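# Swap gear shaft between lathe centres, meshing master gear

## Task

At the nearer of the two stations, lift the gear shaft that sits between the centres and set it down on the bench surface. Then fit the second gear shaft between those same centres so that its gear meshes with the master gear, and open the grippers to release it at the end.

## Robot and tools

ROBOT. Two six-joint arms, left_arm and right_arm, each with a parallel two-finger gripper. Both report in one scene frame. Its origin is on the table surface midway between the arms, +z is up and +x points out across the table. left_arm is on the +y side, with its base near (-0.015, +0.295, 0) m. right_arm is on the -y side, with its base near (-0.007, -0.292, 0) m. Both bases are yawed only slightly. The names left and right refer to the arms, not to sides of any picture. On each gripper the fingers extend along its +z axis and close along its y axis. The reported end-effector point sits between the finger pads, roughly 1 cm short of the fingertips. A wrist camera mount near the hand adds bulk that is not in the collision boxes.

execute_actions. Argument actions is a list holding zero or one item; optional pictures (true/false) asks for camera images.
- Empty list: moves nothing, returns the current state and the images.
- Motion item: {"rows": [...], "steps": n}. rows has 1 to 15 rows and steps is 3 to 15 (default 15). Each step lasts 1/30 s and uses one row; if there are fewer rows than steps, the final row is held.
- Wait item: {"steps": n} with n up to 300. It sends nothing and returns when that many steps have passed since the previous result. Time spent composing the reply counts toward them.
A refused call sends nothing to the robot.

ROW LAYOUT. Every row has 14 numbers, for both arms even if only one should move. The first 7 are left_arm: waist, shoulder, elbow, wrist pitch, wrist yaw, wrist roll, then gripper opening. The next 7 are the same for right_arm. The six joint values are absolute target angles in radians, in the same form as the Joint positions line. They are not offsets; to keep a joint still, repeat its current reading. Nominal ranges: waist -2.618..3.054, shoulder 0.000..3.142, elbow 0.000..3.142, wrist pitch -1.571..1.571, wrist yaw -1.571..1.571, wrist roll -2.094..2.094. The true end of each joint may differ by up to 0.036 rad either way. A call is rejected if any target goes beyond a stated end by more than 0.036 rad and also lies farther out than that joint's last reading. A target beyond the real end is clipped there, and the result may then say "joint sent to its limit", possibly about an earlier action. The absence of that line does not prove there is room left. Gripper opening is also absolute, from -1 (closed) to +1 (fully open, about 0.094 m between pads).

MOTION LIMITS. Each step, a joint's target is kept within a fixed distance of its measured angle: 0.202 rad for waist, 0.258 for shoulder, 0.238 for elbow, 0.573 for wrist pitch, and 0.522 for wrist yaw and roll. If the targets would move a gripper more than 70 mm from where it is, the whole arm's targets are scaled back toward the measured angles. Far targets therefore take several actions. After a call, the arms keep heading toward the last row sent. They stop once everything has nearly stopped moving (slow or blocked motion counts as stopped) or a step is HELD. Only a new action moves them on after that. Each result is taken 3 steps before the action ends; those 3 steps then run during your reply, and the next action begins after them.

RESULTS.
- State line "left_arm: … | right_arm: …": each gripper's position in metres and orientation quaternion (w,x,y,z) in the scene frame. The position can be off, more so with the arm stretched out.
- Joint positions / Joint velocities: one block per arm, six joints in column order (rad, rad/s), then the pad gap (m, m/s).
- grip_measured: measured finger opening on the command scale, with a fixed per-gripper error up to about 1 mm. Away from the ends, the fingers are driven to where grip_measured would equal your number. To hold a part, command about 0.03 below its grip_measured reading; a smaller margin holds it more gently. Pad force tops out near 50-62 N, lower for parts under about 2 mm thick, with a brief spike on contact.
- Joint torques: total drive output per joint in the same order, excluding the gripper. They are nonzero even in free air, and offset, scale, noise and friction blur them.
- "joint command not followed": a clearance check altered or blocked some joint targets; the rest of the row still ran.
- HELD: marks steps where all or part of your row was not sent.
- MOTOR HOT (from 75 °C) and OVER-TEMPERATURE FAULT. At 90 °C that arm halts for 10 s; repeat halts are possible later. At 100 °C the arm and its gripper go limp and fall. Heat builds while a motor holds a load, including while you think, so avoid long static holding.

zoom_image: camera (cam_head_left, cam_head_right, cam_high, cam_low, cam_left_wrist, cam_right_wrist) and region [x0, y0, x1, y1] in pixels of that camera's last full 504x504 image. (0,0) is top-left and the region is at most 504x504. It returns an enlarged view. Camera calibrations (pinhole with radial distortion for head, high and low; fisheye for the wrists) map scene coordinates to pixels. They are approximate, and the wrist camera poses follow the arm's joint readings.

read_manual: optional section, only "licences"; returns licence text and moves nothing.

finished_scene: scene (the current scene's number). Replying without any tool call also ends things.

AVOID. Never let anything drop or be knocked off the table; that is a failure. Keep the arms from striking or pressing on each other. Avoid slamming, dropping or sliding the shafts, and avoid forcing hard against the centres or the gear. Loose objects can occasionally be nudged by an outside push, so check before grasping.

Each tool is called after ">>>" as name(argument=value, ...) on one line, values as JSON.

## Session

>>> execute_actions(actions=[])

Scene clock: 0.00 s of 6800.00 s.
left_arm: end_effector_position=(+0.4441, +0.5516, +0.3535) grip_measured=+1.000 end_effector_quat_wxyz=(+0.360, -0.061, +0.857, +0.365) | right_arm: end_effector_position=(+0.1804, +0.0867, +0.1667) grip_measured=+1.000 end_effector_quat_wxyz=(-0.275, +0.867, -0.338, -0.241)
Joint positions: left_arm=[ 0.4    1.851  2.03  -0.731 -0.434  0.467  0.094] | right_arm=[ 0.958  1.758  1.452 -0.84  -0.637 -1.401  0.094]
Joint velocities: left_arm=[ 0.017 -0.022 -0.017 -0.007 -0.066 -0.066  0.   ] | right_arm=[-0.007 -0.007  0.002 -0.007  0.007 -0.022  0.   ]
Joint torques (N m, as the arm reports them, + toward a larger angle): no reading
Motor temperatures (°C, as the motors report them): left_arm=[25 27 25 29 28 27] | right_arm=[24 25 28 29 27 25]
camera_calibration (this result's frames):
cam_left_wrist: T_world_to_cam=[[0.202675, -0.684514, -0.70026, 0.534936], [-0.969581, -0.0400523, -0.241472, 0.585365], [0.137244, 0.727899, -0.671809, -0.10892], [0, 0, 0, 1]] pos_world=[0.474089, 0.468899, 0.44277]
cam_right_wrist: T_world_to_cam=[[0.88937, 0.449375, 0.0841537, -0.206215], [0.447592, -0.893341, 0.0400477, -0.0110972], [0.0931743, 0.00204925, -0.995648, 0.262723], [0, 0, 0, 1]] pos_world=[0.16389, 0.0822162, 0.279378]

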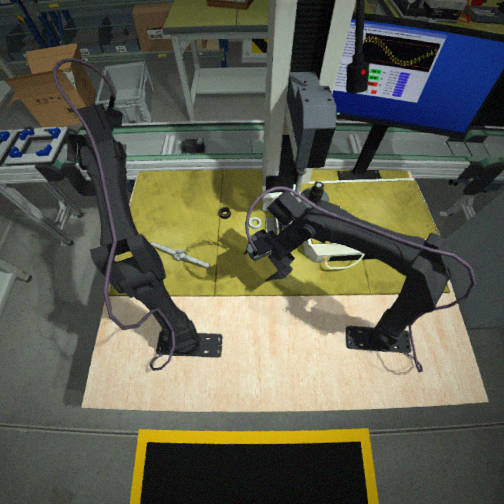

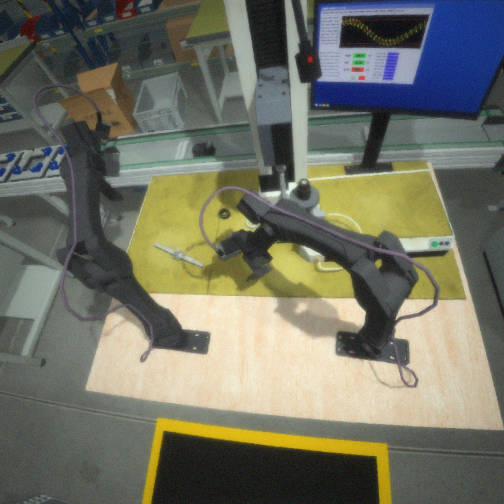

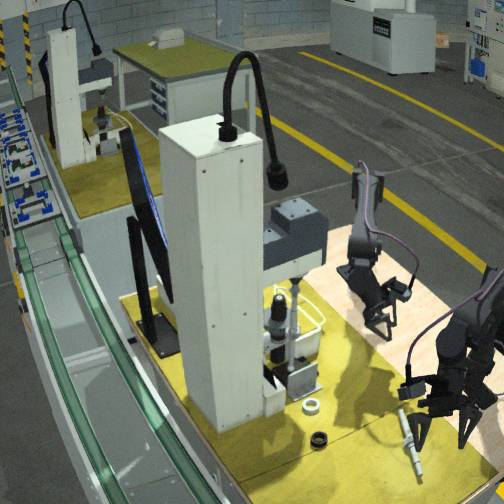

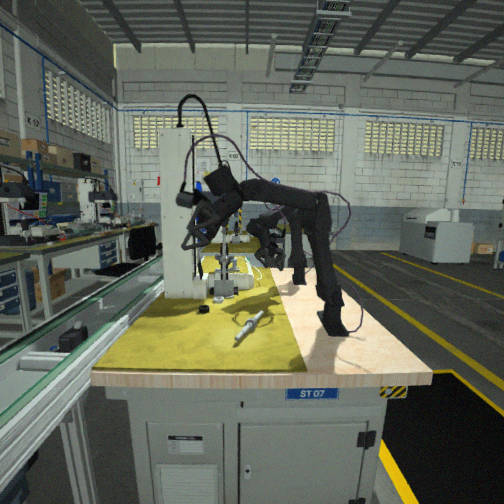

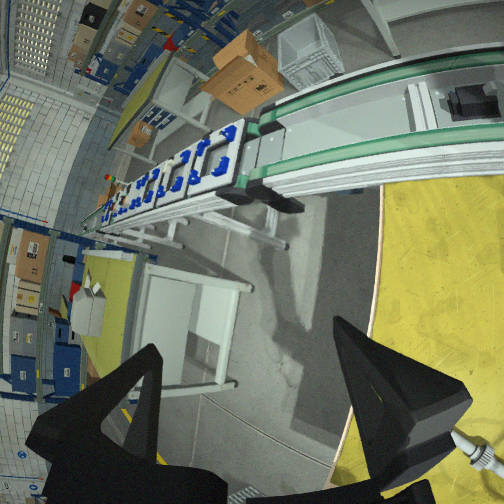

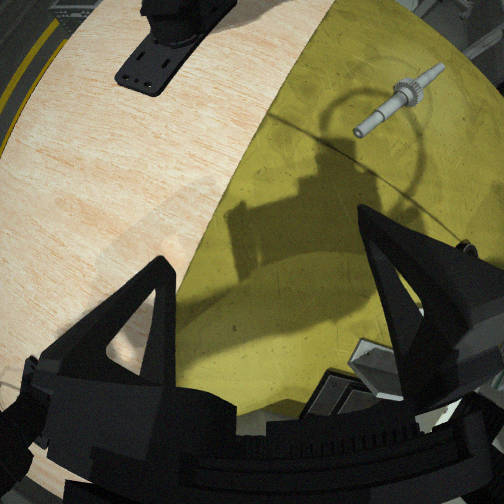

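Station slightly nearer. Retract right first.

>>> execute_actions(actions=[{"rows":[[0.3,1.3,0.62,0.7,0,0,-0.2,0.9,0.8,0.6,-0.3,0,0,-1]]}])

>>> execute_actions(actions=[{"steps":30}])

>>> execute_actions(actions=[{"rows":[[0.3,1.3,0.62,0.7,0,0,-0.2,0.3,0.7,0.45,0.25,0,1.57,-1]]}])

>>> execute_actions(actions=[{"rows":[[-0.625,1.5,0.68,0.8,0,0,-0.2,0.3,0.7,0.45,0.25,0,1.57,-1]]}])

>>> execute_actions(actions=[{"steps":30}], pictures=true)

Scene clock: 0.57 s of 6800.00 s.
left_arm: end_effector_position=(+0.4328, +0.4447, +0.4564) grip_measured=-0.199 end_effector_quat_wxyz=(+0.696, -0.094, +0.688, +0.182) | right_arm: end_effector_position=(+0.1963, -0.0689, +0.1814) grip_measured=-0.997 end_effector_quat_wxyz=(+0.453, -0.474, +0.743, +0.137)
Joint positions: left_arm=[ 0.314  1.426  1.458  0.002 -0.112  0.125  0.038] | right_arm=[ 0.9    0.834  0.613 -0.365 -0.053 -0.31   0.   ]
Joint velocities: left_arm=[-0.002 -1.38  -1.966  2.996  0.564 -0.652  0.001] | right_arm=[-0.012 -1.106 -0.53   0.007  0.3    1.956  0.   ]
Joint torques (N m, as the arm reports them, + toward a larger angle): left_arm=[-1.   -8.92  5.15  1.51  0.1  -0.06] | right_arm=[ 0.04  1.34 10.16  2.38 -0.01  0.02]
Motor temperatures (°C, as the motors report them): left_arm=[25 27 25 29 28 27] | right_arm=[24 25 29 30 27 25]
Steps of this call (steps 1 to 5: nothing new was sent; steps 6 to 17: the first 12 steps of this action). Readings (joint positions):
6: left_arm=[0.398 1.836 2.004 -0.690 -0.407 0.434] | right_arm=[0.957 1.730 1.412 -0.770 -0.582 -1.339]
7: left_arm=[0.393 1.811 1.955 -0.631 -0.369 0.391] | right_arm=[0.952 1.675 1.336 -0.675 -0.495 -1.255]
9: left_arm=[0.370 1.750 1.860 -0.523 -0.301 0.317] | right_arm=[0.928 1.528 1.172 -0.542 -0.325 -1.070]
13: left_arm=[0.327 1.600 1.668 -0.286 -0.189 0.206] | right_arm=[0.900 1.160 0.841 -0.389 -0.123 -0.675]
17: the state above

Scene clock: 1.57 s of 6800.00 s.
left_arm: end_effector_position=(+0.3937, +0.4130, +0.2531) grip_measured=-0.199 end_effector_quat_wxyz=(+0.691, -0.098, +0.709, +0.103) | right_arm: end_effector_position=(+0.2040, -0.0722, +0.1952) grip_measured=-0.997 end_effector_quat_wxyz=(+0.462, -0.340, +0.795, +0.197)
Joint positions: left_arm=[ 0.31   1.313  0.6    0.69  -0.011  0.01   0.038] | right_arm=[ 0.9    0.804  0.603 -0.318 -0.009 -0.005  0.   ]
Joint velocities: left_arm=[ 0.007 -0.012 -0.012  0.066 -0.066  0.022  0.   ] | right_arm=[-0.017  0.012 -0.007  0.022 -0.007 -0.022 -0.001]
Joint torques (N m, as the arm reports them, + toward a larger angle): left_arm=[-0.93 -6.8   7.52  2.19  0.11 -0.06] | right_arm=[-0.01 -1.79  8.32  2.05  0.07  0.04]
Motor temperatures (°C, as the motors report them): left_arm=[25 27 25 29 28 27] | right_arm=[24 25 29 30 27 25]
Kept back: nothing.
Steps of this call (steps 1 to 3: the last 3 steps of your previous action; steps 4 to 30: the robot went on to your last target). Readings (joint positions):
1: left_arm=[0.314 1.379 1.386 0.114 -0.093 0.103] | right_arm=[0.900 0.810 0.603 -0.365 -0.043 -0.248]
2: left_arm=[0.312 1.337 1.310 0.234 -0.077 0.084] | right_arm=[0.900 0.804 0.603 -0.359 -0.036 -0.199]
4: left_arm=[0.310 1.282 1.173 0.438 -0.052 0.056] | right_arm=[0.900 0.804 0.603 -0.341 -0.026 -0.129]
8: left_arm=[0.310 1.271 0.920 0.613 -0.030 0.032] | right_arm=[0.900 0.804 0.603 -0.326 -0.015 -0.055]
30: the state above

Scene clock: 1.97 s of 6800.00 s.
left_arm: end_effector_position=(+0.3937, +0.4130, +0.2535) grip_measured=-0.199 end_effector_quat_wxyz=(+0.692, -0.099, +0.708, +0.103) | right_arm: end_effector_position=(+0.3085, -0.2273, +0.2686) grip_measured=-0.997 end_effector_quat_wxyz=(+0.531, +0.341, +0.647, +0.429)
Joint positions: left_arm=[ 0.31   1.313  0.6    0.692 -0.011  0.009  0.038] | right_arm=[0.306 0.721 0.452 0.2   0.008 1.165 0.   ]
Joint velocities: left_arm=[ 0.002 -0.022  0.002  0.022 -0.11   0.007  0.001] | right_arm=[-0.002 -0.002  0.007  0.3   -0.081  2.733  0.   ]
Joint torques (N m, as the arm reports them, + toward a larger angle): left_arm=[-0.93 -6.78  7.5   2.19  0.1  -0.07] | right_arm=[-0.58 -2.77  8.43  2.09 -0.12 -0.07]
Motor temperatures (°C, as the motors report them): left_arm=[25 27 25 30 28 27] | right_arm=[24 25 29 30 27 25]
Steps of this call (steps 1 to 12: the first 12 steps of this action). Readings (joint positions):
1: left_arm=[0.310 1.313 0.600 0.691 -0.011 0.010] | right_arm=[0.871 0.792 0.574 -0.243 -0.027 0.069]
2: left_arm=[0.310 1.313 0.600 0.691 -0.011 0.010] | right_arm=[0.805 0.767 0.527 -0.136 -0.029 0.168]
4: left_arm=[0.310 1.313 0.600 0.691 -0.011 0.010] | right_arm=[0.656 0.729 0.468 -0.008 -0.020 0.368]
8: left_arm=[0.310 1.313 0.600 0.692 -0.011 0.009] | right_arm=[0.373 0.721 0.452 0.133 -0.005 0.767]
12: the state above

Scene clock: 2.47 s of 6800.00 s.
left_arm: end_effector_position=(+0.4039, +0.1124, +0.2212) grip_measured=-0.199 end_effector_quat_wxyz=(+0.669, +0.150, +0.716, -0.134) | right_arm: end_effector_position=(+0.3088, -0.2271, +0.2768) grip_measured=-0.997 end_effector_quat_wxyz=(+0.444, +0.453, +0.560, +0.534)
Joint positions: left_arm=[-0.381  1.501  0.656  0.776 -0.012  0.007  0.038] | right_arm=[0.306 0.721 0.452 0.233 0.007 1.557 0.   ]
Joint velocities: left_arm=[-1.819 -0.002 -0.007  0.066 -0.022  0.037 -0.001] | right_arm=[ 0.002 -0.007 -0.002 -0.007 -0.022  0.168 -0.001]
Joint torques (N m, as the arm reports them, + toward a larger angle): left_arm=[-0.64 -7.34  7.28  2.21  0.07 -0.04] | right_arm=[-0.57 -2.78  8.44  2.11 -0.11 -0.01]
Motor temperatures (°C, as the motors report them): left_arm=[25 27 25 30 28 27] | right_arm=[24 25 29 30 27 25]
Steps of this call (steps 1 to 3: the last 3 steps of your previous action; steps 4 to 15: the first 12 steps of this action). Readings (joint positions):
4: left_arm=[0.290 1.329 0.604 0.707 -0.023 0.008] | right_arm=[0.306 0.721 0.452 0.221 0.008 1.406]
5: left_arm=[0.246 1.364 0.621 0.732 -0.028 0.007] | right_arm=[0.306 0.721 0.452 0.224 0.007 1.440]
7: left_arm=[0.129 1.439 0.651 0.760 -0.026 0.007] | right_arm=[0.306 0.721 0.452 0.228 0.007 1.487]
11: left_arm=[-0.123 1.500 0.656 0.765 -0.018 0.007] | right_arm=[0.306 0.721 0.452 0.232 0.007 1.537]
15: the state above

Scene clock: 3.47 s of 6800.00 s.
left_arm: end_effector_position=(+0.3426, +0.0098, +0.2251) grip_measured=-0.199 end_effector_quat_wxyz=(+0.649, +0.245, +0.683, -0.227) | right_arm: end_effector_position=(+0.3089, -0.2270, +0.2771) grip_measured=-0.997 end_effector_quat_wxyz=(+0.441, +0.456, +0.556, +0.537)
Joint positions: left_arm=[-0.635  1.501  0.656  0.792  0.01   0.007  0.038] | right_arm=[0.306 0.721 0.452 0.234 0.007 1.571 0.   ]
Joint velocities: left_arm=[-0.007 -0.017 -0.022  0.081 -0.095 -0.037 -0.001] | right_arm=[-0.022 -0.012 -0.017  0.007 -0.022 -0.066  0.001]
Joint torques (N m, as the arm reports them, + toward a larger angle): left_arm=[ 0.85 -7.4   7.41  2.17 -0.11 -0.04] | right_arm=[-0.58 -2.8   8.44  2.13 -0.11  0.01]
Motor temperatures (°C, as the motors report them): left_arm=[25 27 25 30 28 27] | right_arm=[24 25 29 31 27 25]
Kept back: nothing.
Steps of this call (steps 1 to 3: the last 3 steps of your previous action; steps 4 to 30: the robot went on to your last target). Readings (joint positions):
1: left_arm=[-0.446 1.501 0.656 0.779 -0.011 0.007] | right_arm=[0.306 0.721 0.452 0.233 0.007 1.560]
2: left_arm=[-0.511 1.501 0.656 0.781 -0.009 0.007] | right_arm=[0.306 0.721 0.452 0.233 0.007 1.562]
4: left_arm=[-0.609 1.501 0.656 0.785 0.004 0.007] | right_arm=[0.306 0.721 0.452 0.234 0.007 1.565]
8: left_arm=[-0.636 1.501 0.656 0.789 0.011 0.007] | right_arm=[0.306 0.721 0.452 0.234 0.007 1.568]
30: the state above
All arms were judged still, so your last target was given up. Only a new action makes them travel on or press farther. Fingers that are still opening or closing keep moving.
camera_calibration (this result's frames):
cam_left_wrist: T_world_to_cam=[[-0.630905, -0.746191, -0.212503, 0.271108], [-0.276263, 0.472, -0.837195, 0.325779], [0.725008, -0.469484, -0.503932, -0.0143227], [0, 0, 0, 1]] pos_world=[0.271429, 0.0418063, 0.323134]
cam_right_wrist: T_world_to_cam=[[-0.0770989, 0.319089, -0.944584, 0.365206], [-0.815214, 0.525262, 0.243978, 0.302322], [0.574005, 0.788848, 0.219629, 0.0546868], [0, 0, 0, 1]] pos_world=[0.243224, -0.318471, 0.259197]

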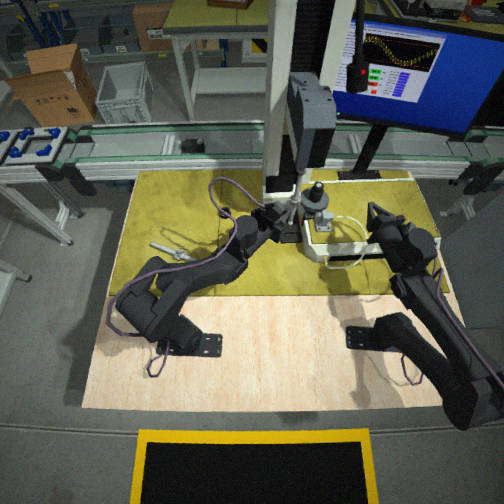

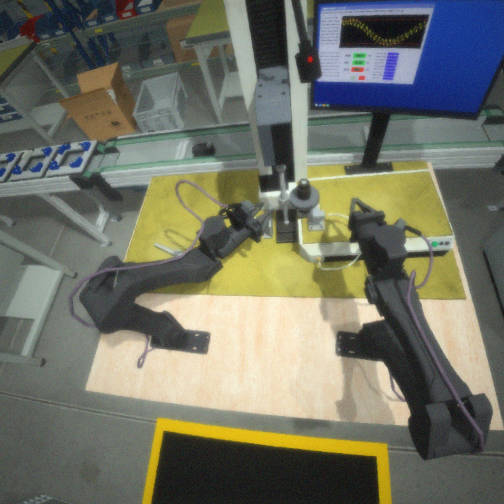

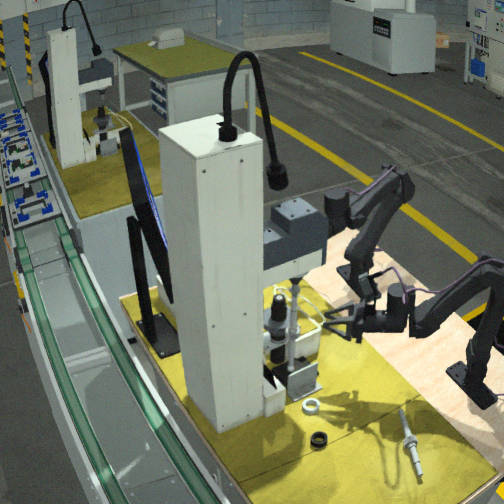

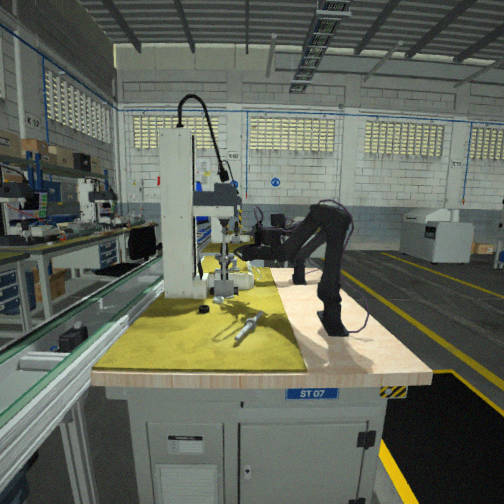

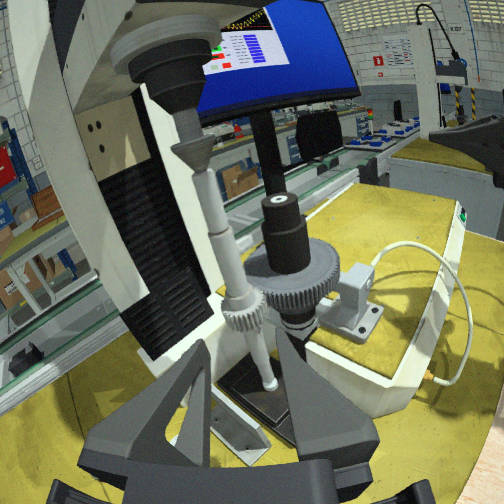

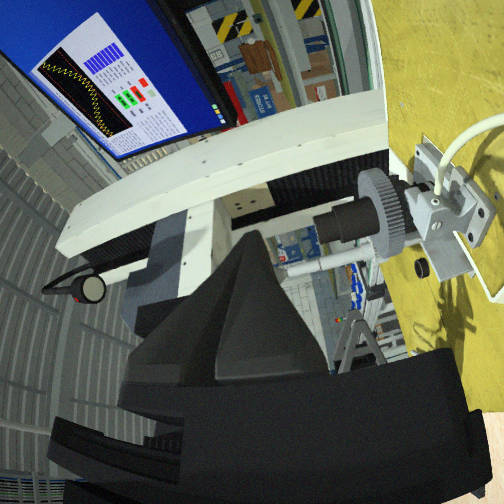

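>>> execute_actions(actions=[{"rows":[[-0.615,1.72,0.92,0.8,-0.01,0,-0.2,0.3,0.7,0.45,0.25,0,1.57,-1]]}], pictures=true)

Scene clock: 3.90 s of 6800.00 s.
left_arm: end_effector_position=(+0.3949, -0.0228, +0.2394) grip_measured=-0.199 end_effector_quat_wxyz=(+0.665, +0.234, +0.673, -0.225) | right_arm: end_effector_position=(+0.3088, -0.2270, +0.2771) grip_measured=-0.997 end_effector_quat_wxyz=(+0.441, +0.456, +0.556, +0.537)
Joint positions: left_arm=[-0.625  1.716  0.902  0.799  0.001  0.007  0.038] | right_arm=[0.306 0.721 0.452 0.234 0.007 1.571 0.   ]
Joint velocities: left_arm=[-0.007 -0.007  0.012  0.037  0.022  0.007 -0.   ] | right_arm=[ 0.022 -0.012 -0.002  0.051  0.037  0.007 -0.001]
Joint torques (N m, as the arm reports them, + toward a larger angle): left_arm=[ 0.8  -9.55  7.15  2.08 -0.13 -0.05] | right_arm=[-0.56 -2.79  8.46  2.13 -0.11  0.  ]
Motor temperatures (°C, as the motors report them): left_arm=[25 27 25 30 28 27] | right_arm=[24 25 29 31 27 25]
Steps of this call (step 1: nothing new was sent; steps 2 to 13: the first 12 steps of this action). Readings (joint positions):
2: left_arm=[-0.634 1.524 0.681 0.790 0.010 0.007] | right_arm=[0.306 0.721 0.452 0.234 0.007 1.571]
3: left_arm=[-0.633 1.582 0.749 0.790 0.009 0.007] | right_arm=[0.306 0.721 0.452 0.234 0.007 1.571]
5: left_arm=[-0.628 1.685 0.871 0.797 0.006 0.007] | right_arm=[0.306 0.721 0.452 0.234 0.007 1.571]
9: left_arm=[-0.625 1.716 0.902 0.797 0.002 0.007] | right_arm=[0.306 0.721 0.452 0.234 0.007 1.571]
13: the state above
camera_calibration (this result's frames):
cam_left_wrist: T_world_to_cam=[[-0.609593, -0.763372, -0.213682, 0.274336], [-0.258846, 0.446465, -0.856544, 0.3648], [0.749263, -0.466833, -0.469757, -0.0780382], [0, 0, 0, 1]] pos_world=[0.320132, 0.0101197, 0.334429]
cam_right_wrist: T_world_to_cam=[[-0.077223, 0.319072, -0.944579, 0.365217], [-0.815414, 0.524948, 0.243987, 0.302264], [0.573705, 0.789064, 0.219637, 0.0547812], [0, 0, 0, 1]] pos_world=[0.243245, -0.318429, 0.259196]

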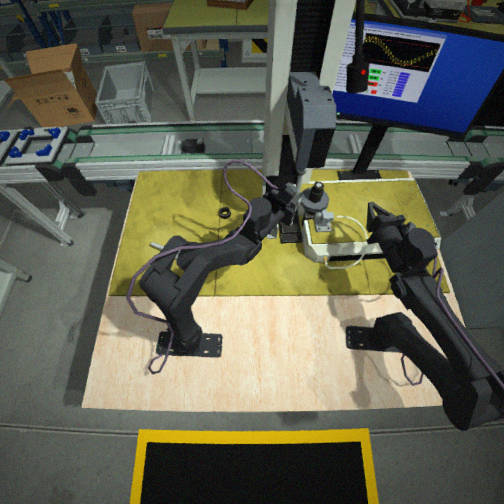

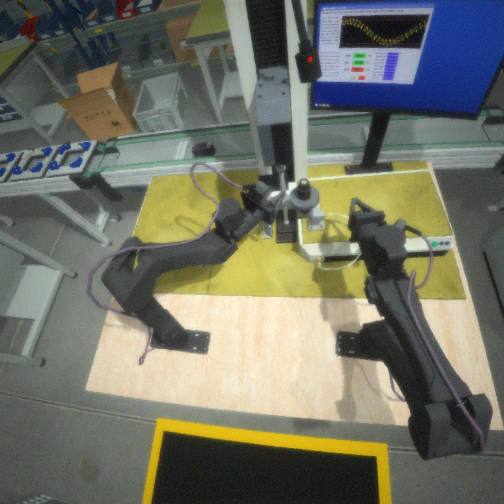

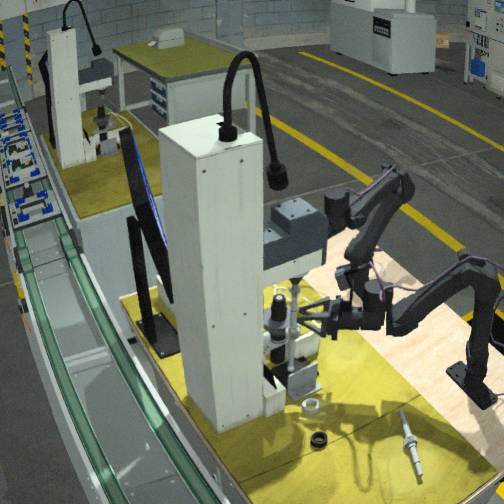

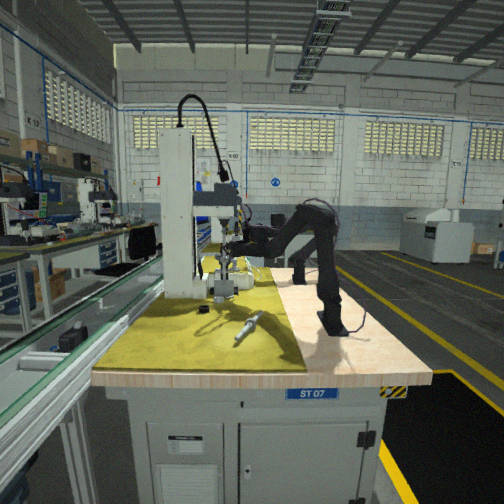

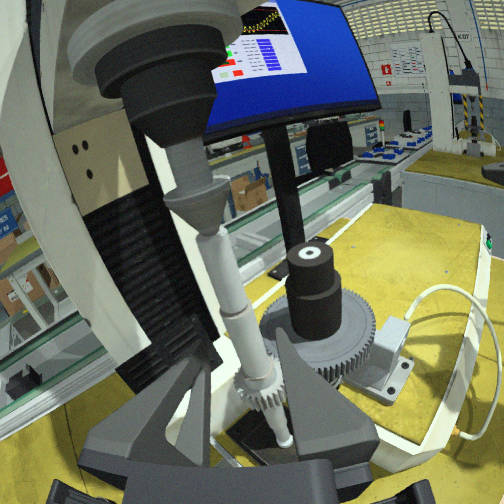

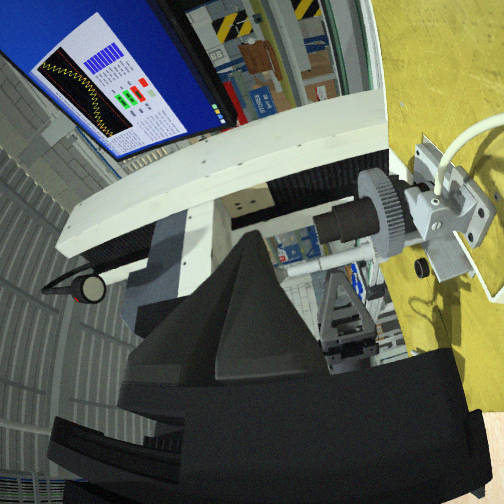

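Tips at the shaft; ~2 cm more.

>>> execute_actions(actions=[{"rows":[[-0.628,1.81,1.0,0.8,0,0,-0.2,0.3,0.7,0.45,0.25,0,1.57,-1]]}])

>>> execute_actions(actions=[{"rows":[[-0.628,1.81,1.0,0.8,0,0,-1,0.3,0.7,0.45,0.25,0,1.57,-1]]}], pictures=true)

>>> execute_actions(actions=[{"rows":[[-0.628,1.67,0.92,0.87,0,0,-1,0.3,0.7,0.45,0.25,0,1.57,-1]]}])

>>> execute_actions(actions=[{"rows":[[-0.68,1.5,0.78,0.85,0,0,-1,0.3,0.7,0.45,0.25,0,1.57,-1]]}])

>>> execute_actions(actions=[{"rows":[[-0.8,1.2,0.62,0.7,0,0,-1,0.3,0.7,0.45,0.25,0,1.57,-1]]}], pictures=true)

Scene clock: 4.43 s of 6800.00 s.
left_arm: end_effector_position=(+0.4109, -0.0352, +0.2306) grip_measured=-0.199 end_effector_quat_wxyz=(+0.662, +0.235, +0.676, -0.225) | right_arm: end_effector_position=(+0.3088, -0.2270, +0.2771) grip_measured=-0.997 end_effector_quat_wxyz=(+0.441, +0.456, +0.556, +0.537)
Joint positions: left_arm=[-0.625  1.801  0.975  0.803  0.001  0.007  0.038] | right_arm=[0.306 0.721 0.452 0.234 0.007 1.571 0.   ]
Joint velocities: left_arm=[ 0.002 -0.017 -0.022 -0.037  0.007  0.022 -0.   ] | right_arm=[ 0.012  0.002  0.017  0.022 -0.022 -0.037 -0.   ]
Joint torques (N m, as the arm reports them, + toward a larger angle): left_arm=[ -0.36 -10.14   7.65   2.06  -0.02  -0.05] | right_arm=[-0.56 -2.78  8.46  2.13 -0.1   0.01]
Motor temperatures (°C, as the motors report them): left_arm=[25 28 25 30 28 27] | right_arm=[24 25 29 31 27 25]
Steps of this call (steps 1 to 3: the last 3 steps of your previous action; step 4: the robot went on to your last target; steps 5 to 16: the first 12 steps of this action). Readings (joint positions):
5: left_arm=[-0.625 1.724 0.911 0.799 0.001 0.007] | right_arm=[0.306 0.721 0.452 0.234 0.007 1.571]
6: left_arm=[-0.625 1.743 0.934 0.801 0.001 0.007] | right_arm=[0.306 0.721 0.452 0.234 0.007 1.571]
8: left_arm=[-0.625 1.779 0.970 0.803 0.001 0.007] | right_arm=[0.306 0.721 0.452 0.234 0.007 1.571]
12: left_arm=[-0.625 1.800 0.975 0.803 0.001 0.007] | right_arm=[0.306 0.721 0.452 0.234 0.007 1.571]
16: the state above

Scene clock: 4.93 s of 6800.00 s.
left_arm: end_effector_position=(+0.4107, -0.0360, +0.2306) grip_measured=-0.657 end_effector_quat_wxyz=(+0.661, +0.234, +0.676, -0.228) | right_arm: end_effector_position=(+0.3088, -0.2270, +0.2771) grip_measured=-0.997 end_effector_quat_wxyz=(+0.441, +0.456, +0.556, +0.537)
Joint positions: left_arm=[-0.625  1.801  0.976  0.802  0.004  0.001  0.016] | right_arm=[0.306 0.721 0.452 0.234 0.007 1.571 0.   ]
Joint velocities: left_arm=[ 0.002 -0.012  0.012  0.066 -0.037 -0.022  0.001] | right_arm=[-0.027 -0.002 -0.002  0.007 -0.037 -0.022  0.001]
Joint torques (N m, as the arm reports them, + toward a larger angle): left_arm=[ -0.29 -10.07   7.47   2.07  -0.05   0.01] | right_arm=[-0.55 -2.77  8.45  2.13 -0.1   0.01]
Motor temperatures (°C, as the motors report them): left_arm=[25 28 25 31 28 27] | right_arm=[24 25 29 31 27 25]
Steps of this call (steps 1 to 3: the last 3 steps of your previous action; steps 4 to 15: the first 12 steps of this action). Readings (joint positions):
4: left_arm=[-0.625 1.801 0.975 0.803 0.001 0.007] | right_arm=[0.306 0.721 0.452 0.234 0.007 1.571]
5: left_arm=[-0.625 1.801 0.975 0.803 0.005 0.006] | right_arm=[0.306 0.721 0.452 0.234 0.007 1.571]
7: left_arm=[-0.625 1.801 0.976 0.802 0.004 0.002] | right_arm=[0.306 0.721 0.452 0.234 0.007 1.571]
11: left_arm=[-0.625 1.801 0.976 0.802 0.004 0.001] | right_arm=[0.306 0.721 0.452 0.234 0.007 1.571]
15: the state above
camera_calibration (this result's frames):
cam_left_wrist: T_world_to_cam=[[-0.614423, -0.761298, -0.207148, 0.272553], [-0.266734, 0.447527, -0.853565, 0.369811], [0.742521, -0.469196, -0.478035, -0.0955445], [0, 0, 0, 1]] pos_world=[0.337048, -0.00283553, 0.326443]
cam_right_wrist: T_world_to_cam=[[-0.077223, 0.319072, -0.944579, 0.365217], [-0.815414, 0.524948, 0.243987, 0.302264], [0.573705, 0.789064, 0.219637, 0.0547812], [0, 0, 0, 1]] pos_world=[0.243245, -0.318429, 0.259196]

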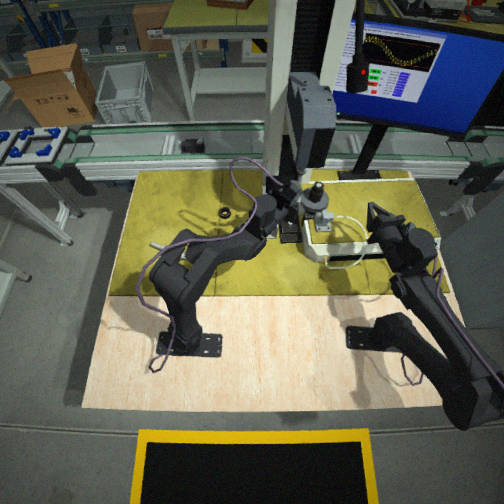

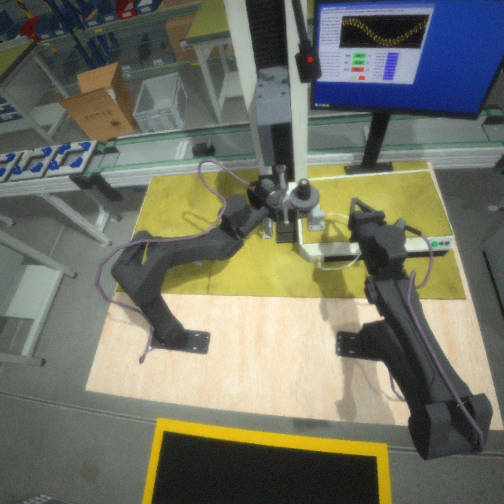

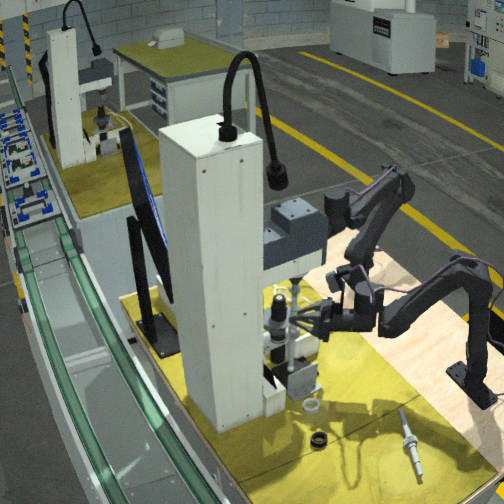

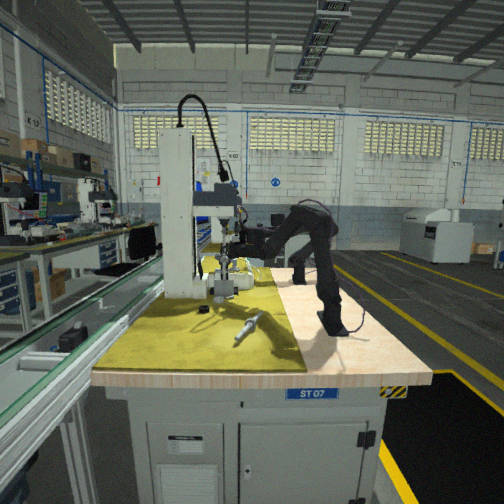

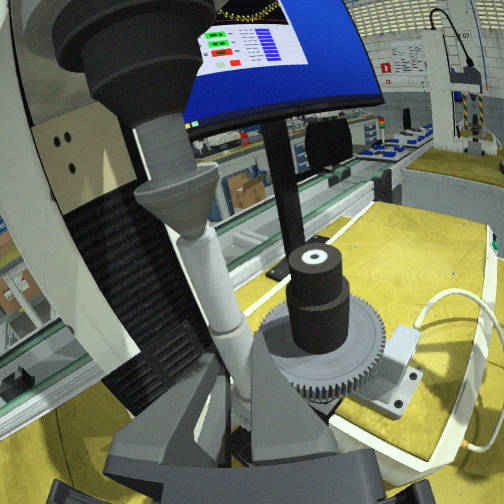

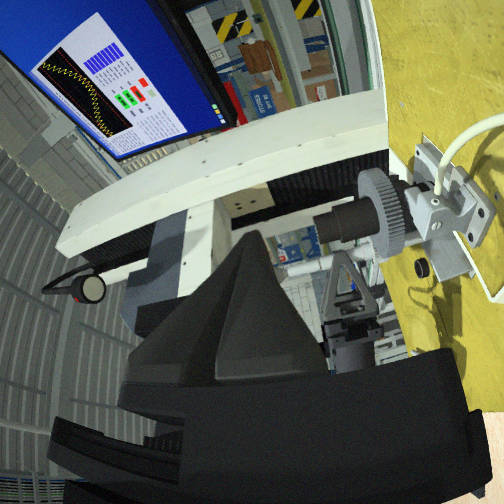

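Scene clock: 5.43 s of 6800.00 s.
left_arm: end_effector_position=(+0.3961, -0.0244, +0.2373) grip_measured=-0.657 end_effector_quat_wxyz=(+0.660, +0.233, +0.677, -0.228) | right_arm: end_effector_position=(+0.3088, -0.2270, +0.2771) grip_measured=-0.997 end_effector_quat_wxyz=(+0.441, +0.456, +0.556, +0.537)
Joint positions: left_arm=[-0.625  1.722  0.911  0.786  0.003 -0.002  0.016] | right_arm=[0.306 0.721 0.452 0.234 0.007 1.571 0.   ]
Joint velocities: left_arm=[-0.002 -0.002 -0.002 -0.168  0.037  0.007  0.   ] | right_arm=[ 0.017 -0.012 -0.007 -0.022 -0.037 -0.125 -0.   ]
Joint torques (N m, as the arm reports them, + toward a larger angle): left_arm=[ -0.35 -14.46   6.51   3.21  -0.04   0.04] | right_arm=[-0.56 -2.79  8.45  2.13 -0.1   0.01]
Motor temperatures (°C, as the motors report them): left_arm=[25 28 25 31 28 27] | right_arm=[24 25 29 31 27 25]
Steps of this call (steps 1 to 3: the last 3 steps of your previous action; steps 4 to 15: the first 12 steps of this action). Readings (joint positions):
4: left_arm=[-0.625 1.793 0.972 0.803 0.004 0.000] | right_arm=[0.306 0.721 0.452 0.234 0.007 1.571]
5: left_arm=[-0.625 1.788 0.968 0.799 0.004 -0.001] | right_arm=[0.306 0.721 0.452 0.234 0.007 1.571]
7: left_arm=[-0.625 1.766 0.944 0.797 0.003 -0.002] | right_arm=[0.306 0.721 0.452 0.234 0.007 1.571]
11: left_arm=[-0.625 1.725 0.911 0.795 0.003 -0.002] | right_arm=[0.306 0.721 0.452 0.234 0.007 1.571]
15: the state above

Scene clock: 5.93 s of 6800.00 s.
left_arm: end_effector_position=(+0.3454, -0.0173, +0.2376) grip_measured=-0.657 end_effector_quat_wxyz=(+0.645, +0.254, +0.679, -0.242) | right_arm: end_effector_position=(+0.3088, -0.2270, +0.2771) grip_measured=-0.997 end_effector_quat_wxyz=(+0.441, +0.456, +0.556, +0.537)
Joint positions: left_arm=[-0.679  1.548  0.755  0.743  0.002 -0.001  0.016] | right_arm=[0.306 0.721 0.452 0.234 0.007 1.571 0.   ]
Joint velocities: left_arm=[-0.012 -0.002 -0.012 -0.037  0.022 -0.007  0.001] | right_arm=[-0.012 -0.007  0.002 -0.081  0.007 -0.081  0.   ]
Joint torques (N m, as the arm reports them, + toward a larger angle): left_arm=[ -0.11 -12.09   7.71   3.24  -0.01   0.05] | right_arm=[-0.55 -2.78  8.47  2.13 -0.1   0.01]
Motor temperatures (°C, as the motors report them): left_arm=[25 28 25 31 28 27] | right_arm=[24 25 29 31 27 25]
Steps of this call (steps 1 to 3: the last 3 steps of your previous action; steps 4 to 15: the first 12 steps of this action). Readings (joint positions):
4: left_arm=[-0.629 1.706 0.894 0.773 0.000 -0.002] | right_arm=[0.306 0.721 0.452 0.234 0.007 1.571]
5: left_arm=[-0.636 1.667 0.850 0.770 -0.006 -0.001] | right_arm=[0.306 0.721 0.452 0.234 0.007 1.571]
7: left_arm=[-0.657 1.585 0.775 0.748 -0.006 -0.001] | right_arm=[0.306 0.721 0.452 0.234 0.007 1.571]
11: left_arm=[-0.679 1.548 0.755 0.745 0.002 -0.001] | right_arm=[0.306 0.721 0.452 0.234 0.007 1.571]
15: the state above

Scene clock: 6.43 s of 6800.00 s.
left_arm: end_effector_position=(+0.2602, -0.0138, +0.2593) grip_measured=-0.657 end_effector_quat_wxyz=(+0.633, +0.297, +0.655, -0.286) | right_arm: end_effector_position=(+0.3088, -0.2270, +0.2771) grip_measured=-0.997 end_effector_quat_wxyz=(+0.441, +0.456, +0.556, +0.537)
Joint positions: left_arm=[-0.805  1.237  0.589  0.614  0.009  0.002  0.016] | right_arm=[0.306 0.721 0.452 0.234 0.007 1.571 0.   ]
Joint velocities: left_arm=[-0.007 -0.002  0.002 -0.095  0.037 -0.007  0.002] | right_arm=[ 0.022 -0.012 -0.012  0.081 -0.066 -0.051 -0.001]
Joint torques (N m, as the arm reports them, + toward a larger angle): left_arm=[ 0.33 -8.13  8.48  3.19 -0.1   0.  ] | right_arm=[-0.55 -2.79  8.47  2.13 -0.1   0.  ]
Motor temperatures (°C, as the motors report them): left_arm=[25 28 25 32 28 27] | right_arm=[24 25 29 32 27 25]
Steps of this call (steps 1 to 3: the last 3 steps of your previous action; steps 4 to 15: the first 12 steps of this action). Readings (joint positions):
4: left_arm=[-0.689 1.527 0.739 0.731 -0.008 -0.001] | right_arm=[0.306 0.721 0.452 0.234 0.007 1.571]
5: left_arm=[-0.709 1.477 0.699 0.707 -0.022 0.002] | right_arm=[0.306 0.721 0.452 0.234 0.007 1.571]
7: left_arm=[-0.761 1.357 0.623 0.646 -0.017 0.002] | right_arm=[0.306 0.721 0.452 0.234 0.007 1.571]
11: left_arm=[-0.805 1.244 0.589 0.608 0.012 0.002] | right_arm=[0.306 0.721 0.452 0.234 0.007 1.571]
15: the state above
camera_calibration (this result's frames):
cam_left_wrist: T_world_to_cam=[[-0.744943, -0.633906, -0.207901, 0.238822], [-0.186038, 0.496666, -0.847769, 0.322419], [0.640664, -0.592862, -0.487919, 0.0676769], [0, 0, 0, 1]] pos_world=[0.194533, 0.0313792, 0.356009]
cam_right_wrist: T_world_to_cam=[[-0.077223, 0.319072, -0.944579, 0.365217], [-0.815414, 0.524948, 0.243987, 0.302264], [0.573705, 0.789064, 0.219637, 0.0547812], [0, 0, 0, 1]] pos_world=[0.243245, -0.318429, 0.259196]

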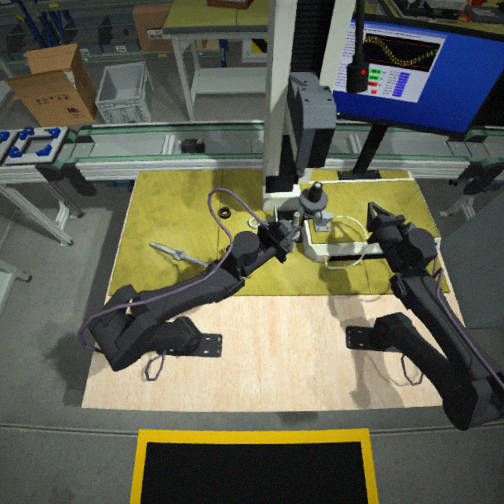

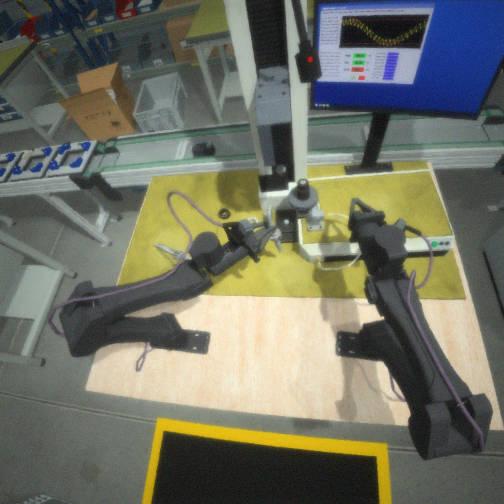

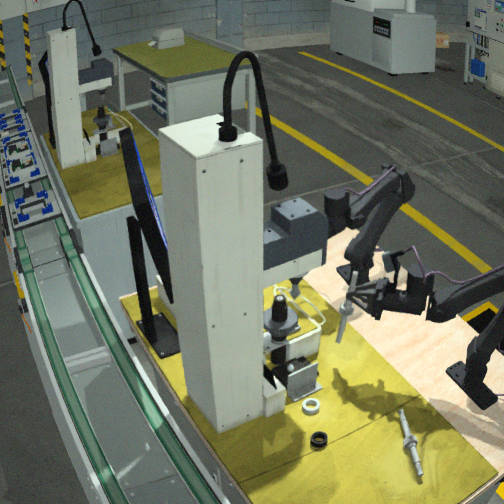

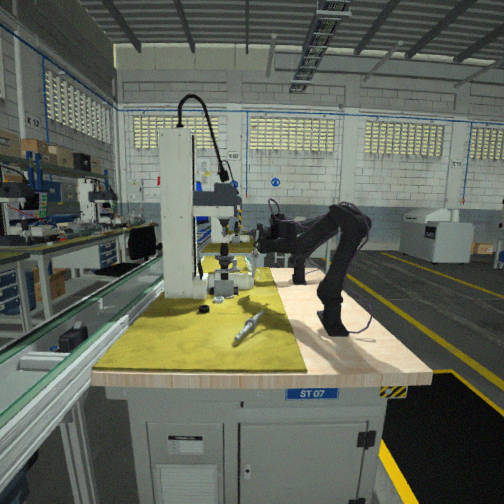

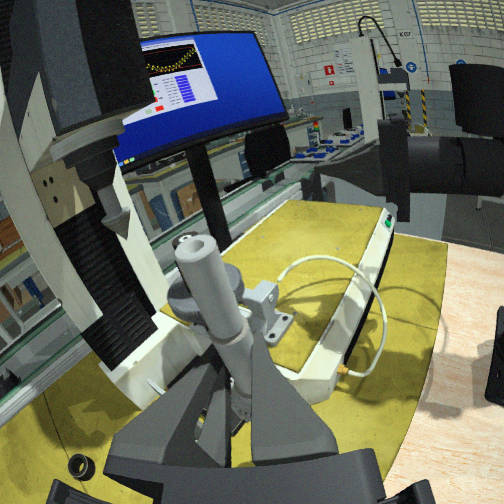

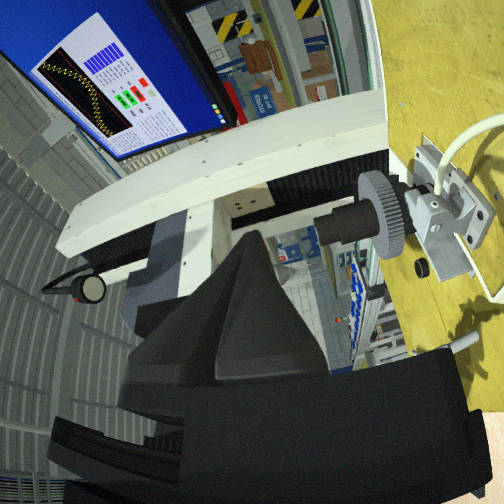

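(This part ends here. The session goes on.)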